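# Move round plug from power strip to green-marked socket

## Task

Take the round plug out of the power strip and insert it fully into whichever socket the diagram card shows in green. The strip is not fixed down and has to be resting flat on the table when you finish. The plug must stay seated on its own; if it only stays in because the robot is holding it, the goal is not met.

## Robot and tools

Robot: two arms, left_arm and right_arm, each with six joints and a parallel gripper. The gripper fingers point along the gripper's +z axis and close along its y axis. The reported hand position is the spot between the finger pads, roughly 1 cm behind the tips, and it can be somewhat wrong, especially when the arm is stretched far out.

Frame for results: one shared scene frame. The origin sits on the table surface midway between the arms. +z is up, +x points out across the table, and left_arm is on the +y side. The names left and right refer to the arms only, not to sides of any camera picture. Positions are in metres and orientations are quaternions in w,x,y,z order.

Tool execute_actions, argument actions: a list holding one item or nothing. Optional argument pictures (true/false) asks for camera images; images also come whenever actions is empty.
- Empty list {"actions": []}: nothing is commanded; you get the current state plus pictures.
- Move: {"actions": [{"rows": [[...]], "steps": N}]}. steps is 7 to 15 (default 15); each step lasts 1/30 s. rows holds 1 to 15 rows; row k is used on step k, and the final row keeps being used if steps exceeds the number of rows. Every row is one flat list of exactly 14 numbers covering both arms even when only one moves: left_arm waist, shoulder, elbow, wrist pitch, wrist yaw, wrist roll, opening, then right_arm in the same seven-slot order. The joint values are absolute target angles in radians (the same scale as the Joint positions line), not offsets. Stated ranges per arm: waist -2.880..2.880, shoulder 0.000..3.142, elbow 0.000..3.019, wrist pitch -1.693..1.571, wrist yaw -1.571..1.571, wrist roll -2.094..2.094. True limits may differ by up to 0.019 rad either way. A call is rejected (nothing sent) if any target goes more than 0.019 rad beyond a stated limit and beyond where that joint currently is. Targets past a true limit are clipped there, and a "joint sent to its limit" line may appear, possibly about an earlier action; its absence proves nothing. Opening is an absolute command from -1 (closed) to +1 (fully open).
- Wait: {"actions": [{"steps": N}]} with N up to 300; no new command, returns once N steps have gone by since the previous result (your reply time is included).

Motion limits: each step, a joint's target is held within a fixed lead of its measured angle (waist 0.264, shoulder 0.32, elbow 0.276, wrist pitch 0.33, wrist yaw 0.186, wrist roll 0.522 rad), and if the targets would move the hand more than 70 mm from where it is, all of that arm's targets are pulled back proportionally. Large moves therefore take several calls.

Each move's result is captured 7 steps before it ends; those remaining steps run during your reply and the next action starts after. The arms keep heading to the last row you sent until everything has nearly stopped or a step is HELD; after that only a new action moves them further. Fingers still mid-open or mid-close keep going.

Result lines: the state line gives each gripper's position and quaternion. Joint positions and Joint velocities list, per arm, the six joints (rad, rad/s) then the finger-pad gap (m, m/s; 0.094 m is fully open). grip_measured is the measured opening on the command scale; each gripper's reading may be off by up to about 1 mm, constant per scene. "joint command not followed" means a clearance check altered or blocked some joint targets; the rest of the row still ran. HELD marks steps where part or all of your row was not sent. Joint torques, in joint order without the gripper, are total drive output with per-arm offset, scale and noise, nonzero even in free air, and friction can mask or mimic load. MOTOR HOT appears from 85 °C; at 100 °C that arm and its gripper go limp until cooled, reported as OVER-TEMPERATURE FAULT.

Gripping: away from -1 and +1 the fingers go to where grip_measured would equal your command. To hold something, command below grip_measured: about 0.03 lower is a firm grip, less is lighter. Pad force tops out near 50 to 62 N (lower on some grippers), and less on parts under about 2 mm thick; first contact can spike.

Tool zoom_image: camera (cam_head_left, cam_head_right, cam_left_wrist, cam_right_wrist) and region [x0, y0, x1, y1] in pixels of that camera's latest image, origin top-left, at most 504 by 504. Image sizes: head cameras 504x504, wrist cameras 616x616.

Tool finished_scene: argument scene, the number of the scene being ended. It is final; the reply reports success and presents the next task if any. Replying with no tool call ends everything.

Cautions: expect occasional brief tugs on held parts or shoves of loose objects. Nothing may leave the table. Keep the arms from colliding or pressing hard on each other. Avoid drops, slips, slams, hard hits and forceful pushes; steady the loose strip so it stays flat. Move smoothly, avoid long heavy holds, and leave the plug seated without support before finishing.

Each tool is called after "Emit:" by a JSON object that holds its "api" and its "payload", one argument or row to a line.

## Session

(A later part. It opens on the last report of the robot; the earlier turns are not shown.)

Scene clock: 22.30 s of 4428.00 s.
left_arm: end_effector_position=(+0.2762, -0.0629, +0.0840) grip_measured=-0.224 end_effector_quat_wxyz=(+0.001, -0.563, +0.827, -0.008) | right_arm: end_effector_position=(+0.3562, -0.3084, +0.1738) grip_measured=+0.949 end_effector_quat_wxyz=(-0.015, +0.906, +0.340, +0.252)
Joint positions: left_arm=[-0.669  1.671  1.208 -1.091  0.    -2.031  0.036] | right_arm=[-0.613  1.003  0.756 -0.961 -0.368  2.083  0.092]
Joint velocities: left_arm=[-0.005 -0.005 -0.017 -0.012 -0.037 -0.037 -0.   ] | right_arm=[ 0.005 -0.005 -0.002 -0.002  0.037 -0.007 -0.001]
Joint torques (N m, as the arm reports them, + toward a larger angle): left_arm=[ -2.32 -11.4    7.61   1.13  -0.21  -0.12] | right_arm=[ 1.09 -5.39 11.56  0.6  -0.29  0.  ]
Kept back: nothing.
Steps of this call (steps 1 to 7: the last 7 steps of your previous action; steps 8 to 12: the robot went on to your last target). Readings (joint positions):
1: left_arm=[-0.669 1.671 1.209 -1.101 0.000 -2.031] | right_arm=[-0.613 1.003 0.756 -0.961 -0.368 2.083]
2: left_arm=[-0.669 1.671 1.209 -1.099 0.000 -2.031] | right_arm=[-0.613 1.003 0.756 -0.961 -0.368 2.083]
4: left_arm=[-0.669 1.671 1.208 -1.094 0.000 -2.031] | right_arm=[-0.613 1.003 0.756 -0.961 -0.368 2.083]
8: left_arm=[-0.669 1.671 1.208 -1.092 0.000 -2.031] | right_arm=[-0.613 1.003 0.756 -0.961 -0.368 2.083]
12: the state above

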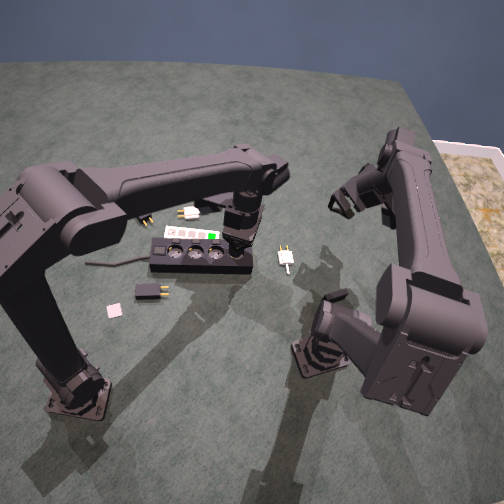

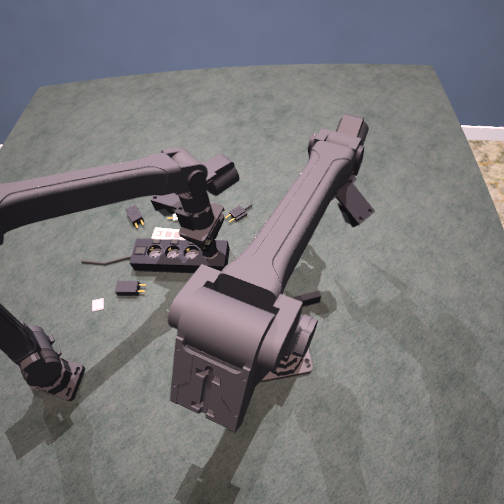

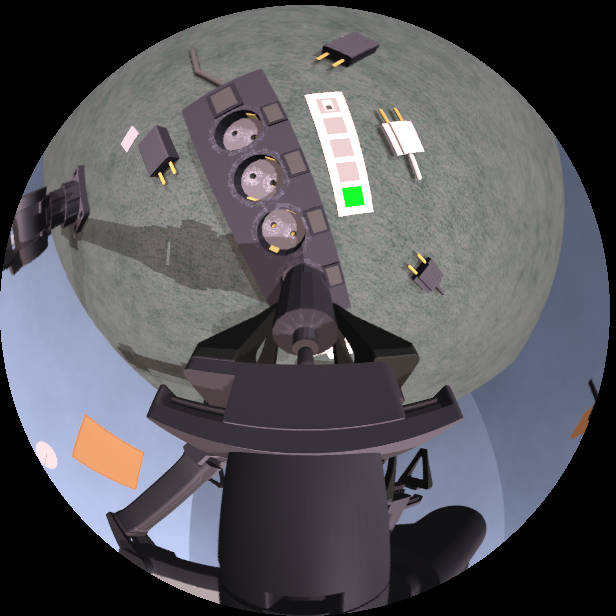

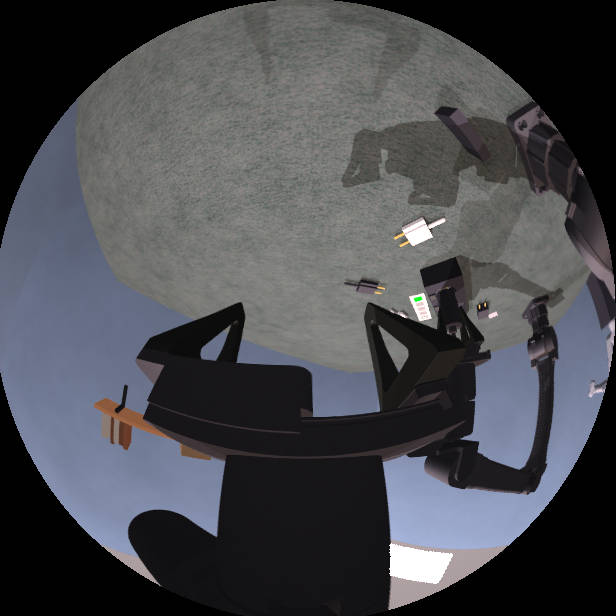

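Emit:
{"api": "execute_actions", "payload": {
  "actions": [
    {"rows":[[-0.68,1.67,1.225,-1.095,0,-2.04,-0.29,-0.613,1.0,0.78,-0.97,-0.37,2.085,0.95],[-0.682,1.662,1.225,-1.10,0,-2.04,-0.29,-0.613,1.0,0.78,-0.97,-0.37,2.085,0.95],[-0.684,1.66,1.225,-1.105,0,-2.04,-0.29,-0.613,1.0,0.78,-0.97,-0.37,2.085,0.95],[-0.686,1.66,1.225,-1.11,0,-2.04,-0.29,-0.613,1.0,0.78,-0.97,-0.37,2.085,0.95],[-0.687,1.66,1.225,-1.112,0,-2.045,-0.29,-0.613,1.0,0.78,-0.97,-0.37,2.085,0.95]],"steps":14}
  ]
}}

Emit:
{"api": "execute_actions", "payload": {
  "actions": [
    {"steps":9}
  ],
  "pictures": true
}}

Emit:
{"api": "zoom_image", "payload": {
  "camera": "cam_left_wrist",
  "region": [200, 120, 420, 340]
}}

Scene clock: 23.07 s of 4428.00 s.
left_arm: end_effector_position=(+0.2744, -0.0617, +0.0846) grip_measured=-0.224 end_effector_quat_wxyz=(+0.000, -0.562, +0.827, -0.004) | right_arm: end_effector_position=(+0.3562, -0.3084, +0.1738) grip_measured=+0.949 end_effector_quat_wxyz=(-0.015, +0.906, +0.340, +0.252)
Joint positions: left_arm=[-0.67   1.67   1.208 -1.101  0.    -2.031  0.036] | right_arm=[-0.613  1.003  0.756 -0.961 -0.368  2.083  0.092]
Joint velocities: left_arm=[-0.015 -0.005  0.002 -0.037  0.007  0.022 -0.   ] | right_arm=[-0.015  0.005  0.017  0.017 -0.007 -0.051  0.   ]
Joint torques (N m, as the arm reports them, + toward a larger angle): left_arm=[ -2.77 -14.25   9.34   0.21  -0.21  -0.17] | right_arm=[ 1.23 -5.51 11.5   0.61 -0.3  -0.06]
Steps of this call (steps 1 to 16: the robot went on to your last target; steps 17 to 23: the first 7 steps of this action). Readings (joint positions):
17: left_arm=[-0.669 1.671 1.208 -1.091 0.000 -2.031] | right_arm=[-0.613 1.003 0.756 -0.961 -0.368 2.083]
18: left_arm=[-0.669 1.670 1.208 -1.092 0.000 -2.031] | right_arm=[-0.613 1.003 0.756 -0.961 -0.368 2.083]
20: left_arm=[-0.669 1.670 1.208 -1.094 0.000 -2.031] | right_arm=[-0.613 1.003 0.756 -0.961 -0.368 2.083]
23: the state above

Scene clock: 23.37 s of 4428.00 s.
left_arm: end_effector_position=(+0.2733, -0.0620, +0.0846) grip_measured=-0.224 end_effector_quat_wxyz=(+0.000, -0.561, +0.827, -0.003) | right_arm: end_effector_position=(+0.3562, -0.3084, +0.1738) grip_measured=+0.949 end_effector_quat_wxyz=(-0.015, +0.906, +0.340, +0.252)
Joint positions: left_arm=[-0.672  1.67   1.208 -1.103  0.    -2.031  0.036] | right_arm=[-0.613  1.003  0.756 -0.961 -0.368  2.083  0.092]
Joint velocities: left_arm=[-0.005  0.005 -0.007 -0.022 -0.007 -0.007 -0.001] | right_arm=[-0.015 -0.005 -0.012 -0.002  0.037 -0.022 -0.   ]
Joint torques (N m, as the arm reports them, + toward a larger angle): left_arm=[ -2.66 -14.37   9.37   0.15  -0.21  -0.17] | right_arm=[ 1.18 -5.89 11.58  0.5  -0.27 -0.03]
Kept back: nothing.
Steps of this call (steps 1 to 7: the last 7 steps of your previous action; steps 8 to 9: the robot went on to your last target). Readings (joint positions):
1: left_arm=[-0.670 1.670 1.208 -1.102 0.000 -2.031] | right_arm=[-0.613 1.003 0.756 -0.961 -0.368 2.083]
2: left_arm=[-0.671 1.670 1.208 -1.102 0.000 -2.031] | right_arm=[-0.613 1.003 0.756 -0.961 -0.368 2.083]
4: left_arm=[-0.672 1.670 1.208 -1.103 0.000 -2.031] | right_arm=[-0.613 1.003 0.756 -0.961 -0.368 2.083]
8: left_arm=[-0.672 1.670 1.208 -1.103 0.000 -2.031] | right_arm=[-0.613 1.003 0.756 -0.961 -0.368 2.083]
9: the state above

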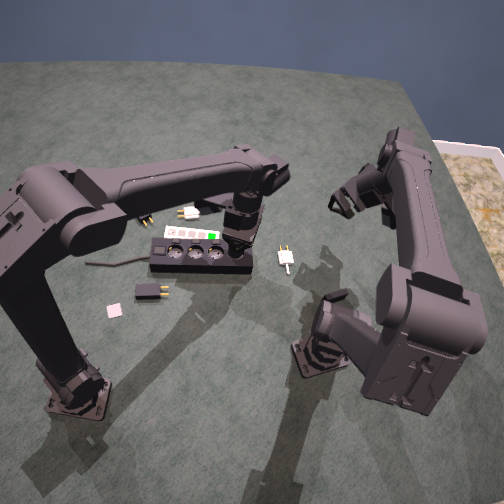

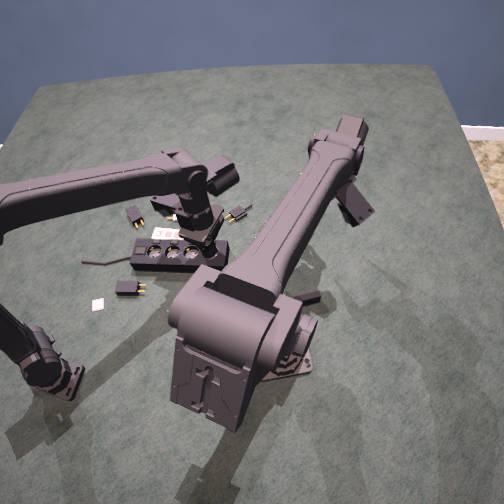

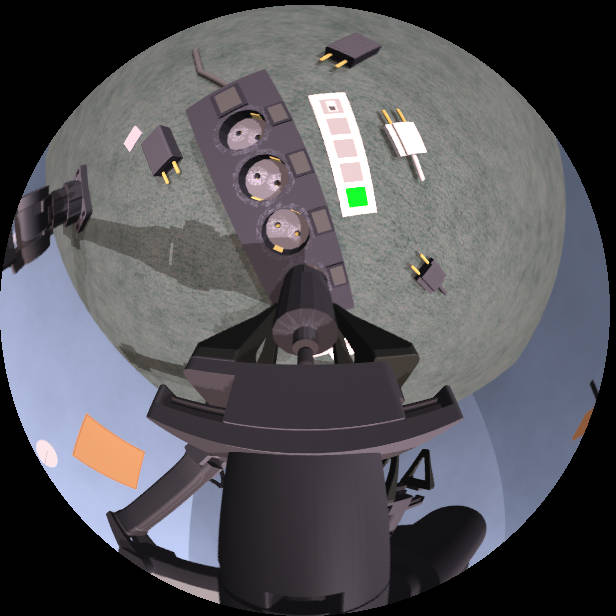

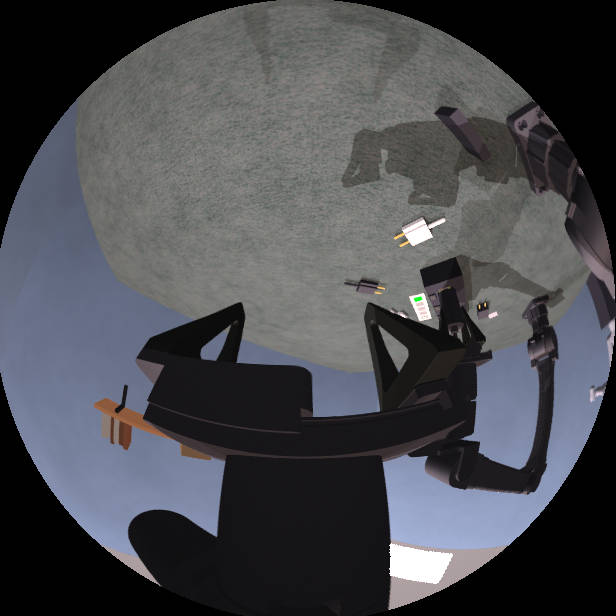

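Region (200, 120, 420, 340) of cam_left_wrist's 616x616 image, scaled by 2.291, with more detail than that image has.

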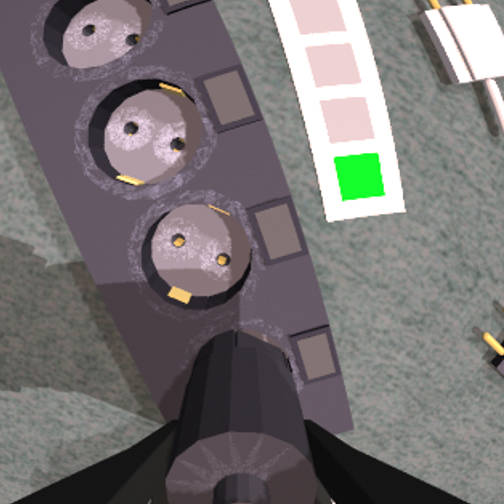

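At (315,354). Press down, holding q4.

Emit:
{"api": "execute_actions", "payload": {
  "actions": [
    {"rows":[[-0.68,1.675,1.215,-1.103,0,-2.045,-0.29,-0.613,1.0,0.78,-0.97,-0.37,2.085,0.95],[-0.68,1.682,1.211,-1.1,0,-2.045,-0.29,-0.613,1.0,0.78,-0.97,-0.37,2.085,0.95],[-0.68,1.686,1.208,-1.098,0,-2.045,-0.29,-0.613,1.0,0.78,-0.97,-0.37,2.085,0.95],[-0.68,1.69,1.206,-1.096,0,-2.045,-0.29,-0.613,1.0,0.78,-0.97,-0.37,2.085,0.95],[-0.68,1.693,1.205,-1.096,0,-2.045,-0.29,-0.613,1.0,0.78,-0.97,-0.37,2.085,0.95],[-0.68,1.696,1.204,-1.096,0,-2.045,-0.29,-0.613,1.0,0.78,-0.97,-0.37,2.085,0.95]],"steps":14}
  ]
}}

Emit:
{"api": "execute_actions", "payload": {
  "actions": [
    {"steps":9}
  ]
}}

Scene clock: 23.93 s of 4428.00 s.
left_arm: end_effector_position=(+0.2732, -0.0620, +0.0836) grip_measured=-0.224 end_effector_quat_wxyz=(+0.000, -0.561, +0.827, -0.002) | right_arm: end_effector_position=(+0.3562, -0.3084, +0.1738) grip_measured=+0.949 end_effector_quat_wxyz=(-0.015, +0.906, +0.340, +0.252)
Joint positions: left_arm=[-0.672  1.672  1.208 -1.103  0.    -2.031  0.036] | right_arm=[-0.613  1.003  0.756 -0.961 -0.368  2.083  0.092]
Joint velocities: left_arm=[ 0.005  0.024  0.002 -0.012  0.037  0.022 -0.001] | right_arm=[-0.015  0.005  0.007  0.002 -0.007  0.007  0.001]
Joint torques (N m, as the arm reports them, + toward a larger angle): left_arm=[ -1.83 -11.71   7.79   0.65  -0.22  -0.17] | right_arm=[ 1.42 -6.06 11.67  0.6  -0.28 -0.01]
Steps of this call (steps 1 to 10: the robot went on to your last target; steps 11 to 17: the first 7 steps of this action). Readings (joint positions):
11: left_arm=[-0.672 1.670 1.208 -1.103 0.000 -2.031] | right_arm=[-0.613 1.003 0.756 -0.961 -0.368 2.083]
12: left_arm=[-0.672 1.670 1.208 -1.103 0.000 -2.031] | right_arm=[-0.613 1.003 0.756 -0.961 -0.368 2.083]
14: left_arm=[-0.672 1.670 1.208 -1.103 0.000 -2.031] | right_arm=[-0.613 1.003 0.756 -0.961 -0.368 2.083]
17: the state above

Scene clock: 24.23 s of 4428.00 s.
left_arm: end_effector_position=(+0.2734, -0.0622, +0.0833) grip_measured=-0.224 end_effector_quat_wxyz=(+0.000, -0.561, +0.827, -0.002) | right_arm: end_effector_position=(+0.3562, -0.3084, +0.1738) grip_measured=+0.949 end_effector_quat_wxyz=(-0.015, +0.906, +0.340, +0.252)
Joint positions: left_arm=[-0.672  1.673  1.208 -1.101  0.    -2.031  0.036] | right_arm=[-0.613  1.003  0.756 -0.961 -0.368  2.083  0.092]
Joint velocities: left_arm=[-0.015 -0.005 -0.017  0.007 -0.066 -0.022  0.001] | right_arm=[-0.015  0.005 -0.007 -0.002  0.007 -0.095 -0.   ]
Joint torques (N m, as the arm reports them, + toward a larger angle): left_arm=[ -1.95 -11.53   7.79   0.66  -0.22  -0.17] | right_arm=[ 0.81 -5.7  11.55  0.66 -0.31 -0.04]
Kept back: nothing.
Steps of this call (steps 1 to 7: the last 7 steps of your previous action; steps 8 to 9: the robot went on to your last target). Readings (joint positions):
1: left_arm=[-0.672 1.673 1.208 -1.102 0.000 -2.031] | right_arm=[-0.613 1.003 0.756 -0.961 -0.368 2.083]
2: left_arm=[-0.672 1.673 1.208 -1.101 0.000 -2.031] | right_arm=[-0.613 1.003 0.756 -0.961 -0.368 2.083]
4: left_arm=[-0.672 1.673 1.208 -1.101 0.000 -2.031] | right_arm=[-0.613 1.003 0.756 -0.961 -0.368 2.083]
8: left_arm=[-0.672 1.673 1.208 -1.101 0.000 -2.031] | right_arm=[-0.613 1.003 0.756 -0.961 -0.368 2.083]
9: the state above

Slightly lower (chamfer). Push more.

Emit:
{"api": "execute_actions", "payload": {
  "actions": [
    {"rows":[[-0.68,1.70,1.20,-1.096,0,-2.05,-0.29,-0.613,1.0,0.78,-0.97,-0.37,2.085,0.95],[-0.68,1.704,1.196,-1.096,0,-2.05,-0.29,-0.613,1.0,0.78,-0.97,-0.37,2.085,0.95],[-0.68,1.708,1.192,-1.095,0,-2.05,-0.29,-0.613,1.0,0.78,-0.97,-0.37,2.085,0.95],[-0.68,1.712,1.188,-1.094,0,-2.05,-0.29,-0.613,1.0,0.78,-0.97,-0.37,2.085,0.95],[-0.68,1.716,1.184,-1.093,0,-2.05,-0.29,-0.613,1.0,0.78,-0.97,-0.37,2.085,0.95],[-0.68,1.72,1.18,-1.092,0,-2.05,-0.29,-0.613,1.0,0.78,-0.97,-0.37,2.085,0.95]],"steps":13}
  ]
}}

Emit:
{"api": "execute_actions", "payload": {
  "actions": [
    {"steps":8}
  ]
}}

Scene clock: 24.77 s of 4428.00 s.
left_arm: end_effector_position=(+0.2713, -0.0601, +0.0762) grip_measured=-0.224 end_effector_quat_wxyz=(-0.001, -0.562, +0.827, +0.004) | right_arm: end_effector_position=(+0.3562, -0.3084, +0.1738) grip_measured=+0.949 end_effector_quat_wxyz=(-0.015, +0.906, +0.340, +0.252)
Joint positions: left_arm=[-0.672  1.682  1.199 -1.096  0.001 -2.032  0.036] | right_arm=[-0.613  1.003  0.756 -0.961 -0.368  2.083  0.092]
Joint velocities: left_arm=[-0.005  0.103 -0.129  0.046 -0.007  0.022 -0.   ] | right_arm=[-0.005 -0.005  0.002  0.002 -0.007 -0.066  0.   ]
Joint torques (N m, as the arm reports them, + toward a larger angle): left_arm=[ -1.42 -10.73   7.09   0.45  -0.23  -0.22] | right_arm=[ 0.84 -5.64 11.43  0.49 -0.3  -0.05]
Steps of this call (steps 1 to 10: the robot went on to your last target; steps 11 to 16: the first 6 steps of this action). Readings (joint positions):
11: left_arm=[-0.672 1.673 1.208 -1.101 0.000 -2.032] | right_arm=[-0.613 1.003 0.756 -0.961 -0.368 2.083]
12: left_arm=[-0.672 1.674 1.208 -1.101 0.000 -2.032] | right_arm=[-0.613 1.003 0.756 -0.961 -0.368 2.083]
14: left_arm=[-0.672 1.676 1.206 -1.098 0.001 -2.032] | right_arm=[-0.613 1.003 0.756 -0.961 -0.368 2.083]
16: the state above

Scene clock: 25.03 s of 4428.00 s.
left_arm: end_effector_position=(+0.2697, -0.0582, +0.0696) grip_measured=-0.224 end_effector_quat_wxyz=(-0.002, -0.562, +0.827, +0.011) | right_arm: end_effector_position=(+0.3562, -0.3084, +0.1738) grip_measured=+0.949 end_effector_quat_wxyz=(-0.015, +0.906, +0.340, +0.252)
Joint positions: left_arm=[-0.672  1.692  1.193 -1.093  0.001 -2.032  0.036] | right_arm=[-0.613  1.003  0.756 -0.961 -0.368  2.083  0.092]
Joint velocities: left_arm=[-0.005  0.005  0.007  0.022 -0.037 -0.037  0.   ] | right_arm=[ 0.005 -0.005  0.017  0.002  0.007  0.095 -0.   ]
Joint torques (N m, as the arm reports them, + toward a larger angle): left_arm=[ -2.17 -10.79   7.07   0.5   -0.24  -0.21] | right_arm=[ 0.98 -5.84 11.57  0.45 -0.25 -0.02]
Kept back: nothing.
Steps of this call (steps 1 to 7: the last 7 steps of your previous action; step 8: the robot went on to your last target). Readings (joint positions):
1: left_arm=[-0.672 1.686 1.195 -1.095 0.001 -2.032] | right_arm=[-0.613 1.003 0.756 -0.961 -0.368 2.083]
2: left_arm=[-0.672 1.690 1.193 -1.094 0.001 -2.032] | right_arm=[-0.613 1.003 0.756 -0.961 -0.368 2.083]
4: left_arm=[-0.672 1.692 1.193 -1.093 0.001 -2.032] | right_arm=[-0.613 1.003 0.756 -0.961 -0.368 2.083]
8: the state above

In. Straighten q4 and push home.

Emit:
{"api": "execute_actions", "payload": {
  "actions": [
    {"rows":[[-0.678,1.722,1.18,-1.08,0,-2.04,-0.29,-0.613,1.0,0.78,-0.97,-0.37,2.085,0.95],[-0.678,1.724,1.178,-1.07,0,-2.04,-0.29,-0.613,1.0,0.78,-0.97,-0.37,2.085,0.95],[-0.678,1.727,1.176,-1.06,0,-2.04,-0.29,-0.613,1.0,0.78,-0.97,-0.37,2.085,0.95],[-0.678,1.73,1.173,-1.052,0,-2.04,-0.29,-0.613,1.0,0.78,-0.97,-0.37,2.085,0.95],[-0.678,1.734,1.169,-1.046,0,-2.04,-0.29,-0.613,1.0,0.78,-0.97,-0.37,2.085,0.95],[-0.678,1.738,1.165,-1.042,0,-2.04,-0.29,-0.613,1.0,0.78,-0.97,-0.37,2.085,0.95],[-0.678,1.742,1.16,-1.04,0,-2.04,-0.29,-0.613,1.0,0.78,-0.97,-0.37,2.085,0.95],[-0.678,1.746,1.155,-1.04,0,-2.04,-0.29,-0.613,1.0,0.78,-0.97,-0.37,2.085,0.95],[-0.678,1.75,1.15,-1.04,0,-2.04,-0.29,-0.613,1.0,0.78,-0.97,-0.37,2.085,0.95]],"steps":15}
  ]
}}

Emit:
{"api": "execute_actions", "payload": {
  "actions": [
    {"steps":9}
  ]
}}

Scene clock: 25.83 s of 4428.00 s.
left_arm: end_effector_position=(+0.2701, -0.0587, +0.0648) grip_measured=-0.224 end_effector_quat_wxyz=(-0.001, -0.562, +0.827, +0.004) | right_arm: end_effector_position=(+0.3562, -0.3084, +0.1738) grip_measured=+0.949 end_effector_quat_wxyz=(-0.015, +0.906, +0.340, +0.252)
Joint positions: left_arm=[-0.672  1.692  1.179 -1.066  0.001 -2.032  0.036] | right_arm=[-0.613  1.003  0.756 -0.961 -0.368  2.083  0.092]
Joint velocities: left_arm=[-0.005  0.015 -0.066  0.071  0.022  0.022 -0.   ] | right_arm=[-0.015  0.005 -0.002 -0.007  0.022 -0.037  0.   ]
Joint torques (N m, as the arm reports them, + toward a larger angle): left_arm=[-1.68 -9.26  6.47  1.3  -0.24 -0.14] | right_arm=[ 0.79 -5.45 11.58  0.68 -0.29 -0.04]
Steps of this call (steps 1 to 16: the robot went on to your last target; steps 17 to 24: the first 8 steps of this action). Readings (joint positions):
17: left_arm=[-0.672 1.692 1.193 -1.092 0.001 -2.032] | right_arm=[-0.613 1.003 0.756 -0.961 -0.368 2.083]
18: left_arm=[-0.672 1.692 1.193 -1.091 0.001 -2.032] | right_arm=[-0.613 1.003 0.756 -0.961 -0.368 2.083]
20: left_arm=[-0.672 1.692 1.190 -1.084 0.001 -2.032] | right_arm=[-0.613 1.003 0.756 -0.961 -0.368 2.083]
24: the state above

Scene clock: 26.13 s of 4428.00 s.
left_arm: end_effector_position=(+0.2699, -0.0585, +0.0643) grip_measured=-0.224 end_effector_quat_wxyz=(-0.001, -0.562, +0.827, +0.004) | right_arm: end_effector_position=(+0.3562, -0.3084, +0.1738) grip_measured=+0.949 end_effector_quat_wxyz=(-0.015, +0.906, +0.340, +0.252)
Joint positions: left_arm=[-0.672  1.692  1.178 -1.064  0.001 -2.032  0.036] | right_arm=[-0.613  1.003  0.756 -0.961 -0.368  2.083  0.092]
Joint velocities: left_arm=[ 0.005  0.015 -0.002  0.007 -0.022 -0.022 -0.   ] | right_arm=[ 0.005 -0.005 -0.022 -0.002 -0.007  0.066  0.   ]
Joint torques (N m, as the arm reports them, + toward a larger angle): left_arm=[-1.82 -8.53  5.87  1.34 -0.24 -0.11] | right_arm=[ 0.98 -5.77 11.51  0.53 -0.27 -0.05]
Kept back: nothing.
Steps of this call (steps 1 to 7: the last 7 steps of your previous action; steps 8 to 9: the robot went on to your last target). Readings (joint positions):
1: left_arm=[-0.672 1.692 1.178 -1.065 0.001 -2.032] | right_arm=[-0.613 1.003 0.756 -0.961 -0.368 2.083]
2: left_arm=[-0.672 1.692 1.178 -1.064 0.001 -2.032] | right_arm=[-0.613 1.003 0.756 -0.961 -0.368 2.083]
4: left_arm=[-0.672 1.692 1.178 -1.064 0.001 -2.032] | right_arm=[-0.613 1.003 0.756 -0.961 -0.368 2.083]
8: left_arm=[-0.672 1.692 1.178 -1.064 0.001 -2.032] | right_arm=[-0.613 1.003 0.756 -0.961 -0.368 2.083]
9: the state above

Bottomed. Release and lift.

Emit:
{"api": "execute_actions", "payload": {
  "actions": [
    {"rows":[[-0.672,1.72,1.17,-1.06,0,-2.032,-0.29,-0.613,1.0,0.78,-0.97,-0.37,2.085,0.95],[-0.672,1.70,1.185,-1.064,0,-2.032,-0.29,-0.613,1.0,0.78,-0.97,-0.37,2.085,0.95],[-0.672,1.695,1.19,-1.064,0,-2.032,0.5,-0.613,1.0,0.78,-0.97,-0.37,2.085,0.95],[-0.672,1.695,1.19,-1.064,0,-2.032,0.5,-0.613,1.0,0.78,-0.97,-0.37,2.085,0.95],[-0.672,1.695,1.19,-1.064,0,-2.032,0.5,-0.613,1.0,0.78,-0.97,-0.37,2.085,0.95],[-0.672,1.695,1.19,-1.064,0,-2.032,0.5,-0.613,1.0,0.78,-0.97,-0.37,2.085,0.95],[-0.672,1.695,1.19,-1.064,0,-2.032,0.5,-0.613,1.0,0.78,-0.97,-0.37,2.085,0.95],[-0.672,1.69,1.2,-1.064,0,-2.032,0.5,-0.613,1.0,0.78,-0.97,-0.37,2.085,0.95],[-0.672,1.68,1.22,-1.07,0,-2.032,0.5,-0.613,1.0,0.78,-0.97,-0.37,2.085,0.95],[-0.672,1.67,1.235,-1.085,0,-2.032,0.5,-0.613,1.0,0.78,-0.97,-0.37,2.085,0.95],[-0.672,1.66,1.25,-1.105,0,-2.032,0.5,-0.613,1.0,0.78,-0.97,-0.37,2.085,0.95],[-0.672,1.65,1.265,-1.13,0,-2.032,0.5,-0.613,1.0,0.78,-0.97,-0.37,2.085,0.95],[-0.672,1.64,1.28,-1.155,0,-2.032,0.5,-0.613,1.0,0.78,-0.97,-0.37,2.085,0.95],[-0.672,1.63,1.29,-1.18,0,-2.032,0.5,-0.613,1.0,0.78,-0.97,-0.37,2.085,0.95],[-0.672,1.62,1.30,-1.2,0,-2.032,0.5,-0.613,1.0,0.78,-0.97,-0.37,2.085,0.95]],"steps":15}
  ]
}}

Emit:
{"api": "execute_actions", "payload": {
  "actions": [
    {"steps":14}
  ],
  "pictures": true
}}

Scene clock: 27.07 s of 4428.00 s.
left_arm: end_effector_position=(+0.2700, -0.0587, +0.0655) grip_measured=+0.498 end_effector_quat_wxyz=(-0.001, -0.562, +0.827, +0.003) | right_arm: end_effector_position=(+0.3562, -0.3084, +0.1738) grip_measured=+0.949 end_effector_quat_wxyz=(-0.015, +0.906, +0.340, +0.252)
Joint positions: left_arm=[-0.672  1.69   1.178 -1.064  0.001 -2.032  0.07 ] | right_arm=[-0.613  1.003  0.756 -0.961 -0.368  2.083  0.092]
Joint velocities: left_arm=[-0.005 -0.005  0.017  0.012 -0.037 -0.022  0.001] | right_arm=[-0.015 -0.015 -0.002 -0.007  0.022  0.022  0.   ]
Joint torques (N m, as the arm reports them, + toward a larger angle): left_arm=[ -0.87 -13.08   9.46   0.52  -0.24  -0.03] | right_arm=[ 1.13 -5.67 11.48  0.61 -0.29 -0.02]
Steps of this call (steps 1 to 15: the robot went on to your last target; steps 16 to 20: nothing new was sent; steps 21 to 28: the first 8 steps of this action). Readings (joint positions):
21: left_arm=[-0.672 1.691 1.178 -1.064 0.001 -2.032] | right_arm=[-0.613 1.003 0.756 -0.961 -0.368 2.083]
22: left_arm=[-0.672 1.690 1.178 -1.064 0.001 -2.032] | right_arm=[-0.613 1.003 0.756 -0.961 -0.368 2.083]
24: left_arm=[-0.672 1.690 1.178 -1.064 0.001 -2.032] | right_arm=[-0.613 1.003 0.756 -0.961 -0.368 2.083]
28: the state above

Scene clock: 27.53 s of 4428.00 s.
left_arm: end_effector_position=(+0.2760, -0.0653, +0.1345) grip_measured=+0.499 end_effector_quat_wxyz=(+0.003, -0.562, +0.827, -0.022) | right_arm: end_effector_position=(+0.3562, -0.3084, +0.1738) grip_measured=+0.949 end_effector_quat_wxyz=(-0.015, +0.906, +0.340, +0.252)
Joint positions: left_arm=[-0.672  1.607  1.269 -1.188  0.001 -2.032  0.07 ] | right_arm=[-0.613  1.003  0.756 -0.961 -0.368  2.083  0.092]
Joint velocities: left_arm=[-0.005 -0.122  0.046 -0.012  0.081 -0.037  0.001] | right_arm=[ 0.005 -0.005 -0.007 -0.007  0.051 -0.095  0.001]
Joint torques (N m, as the arm reports them, + toward a larger angle): left_arm=[ -1.44 -11.31  10.84   0.11  -0.24  -0.03] | right_arm=[ 0.79 -5.79 11.5   0.61 -0.29 -0.02]
Kept back: nothing.
Steps of this call (steps 1 to 7: the last 7 steps of your previous action; steps 8 to 14: the robot went on to your last target). Readings (joint positions):
1: left_arm=[-0.672 1.690 1.178 -1.064 0.001 -2.032] | right_arm=[-0.613 1.003 0.756 -0.961 -0.368 2.083]
2: left_arm=[-0.672 1.689 1.179 -1.067 0.001 -2.032] | right_arm=[-0.613 1.003 0.756 -0.961 -0.368 2.083]
4: left_arm=[-0.672 1.687 1.190 -1.088 0.001 -2.032] | right_arm=[-0.613 1.003 0.756 -0.961 -0.368 2.083]
8: left_arm=[-0.672 1.663 1.235 -1.165 0.001 -2.032] | right_arm=[-0.613 1.003 0.756 -0.961 -0.368 2.083]
14: the state above

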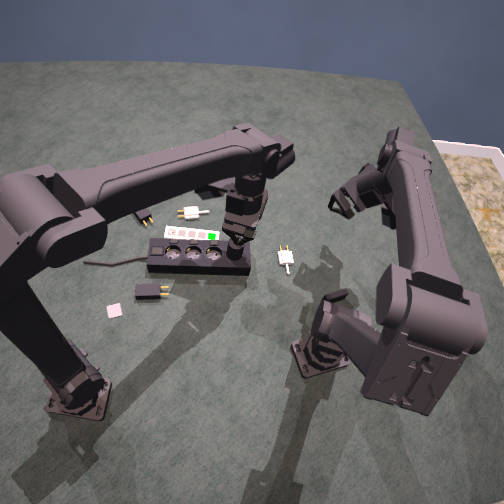

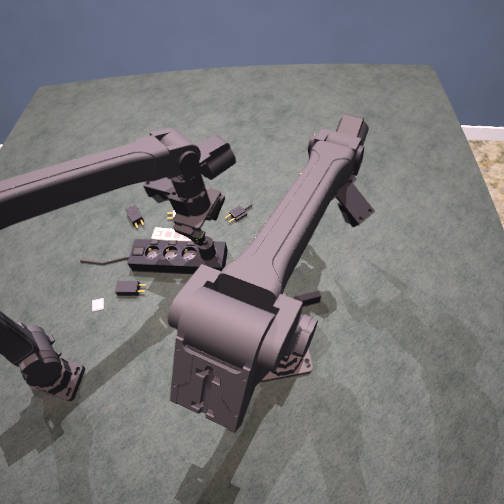

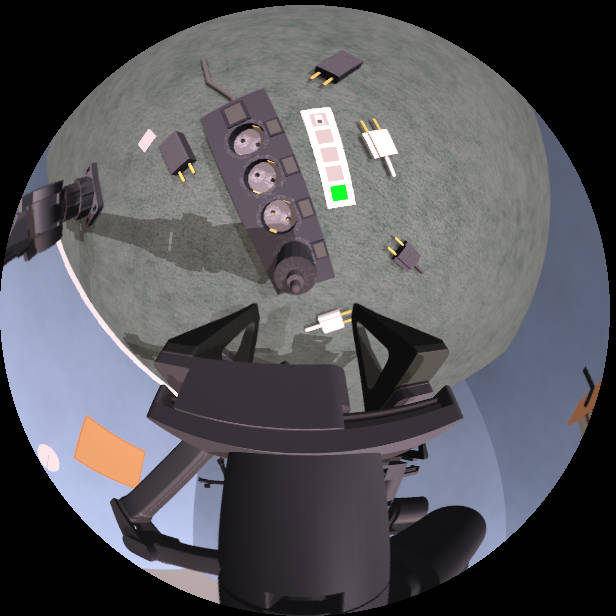

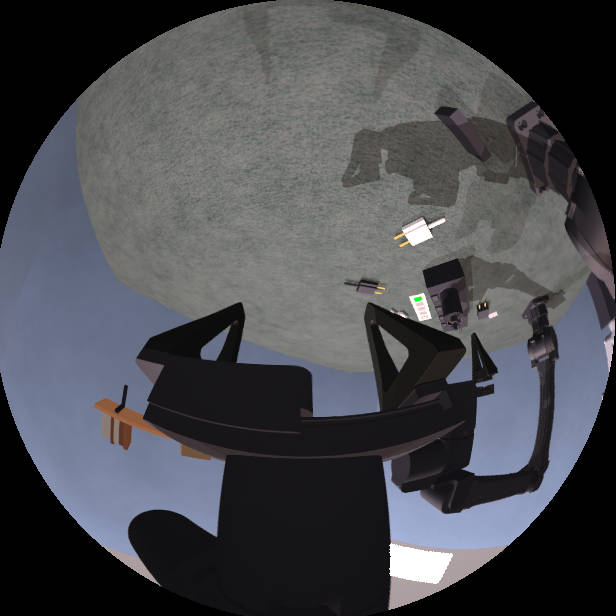

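Emit:
{"api": "finished_scene", "payload": {
  "scene": 2
}}

The scene is finished: the task was done.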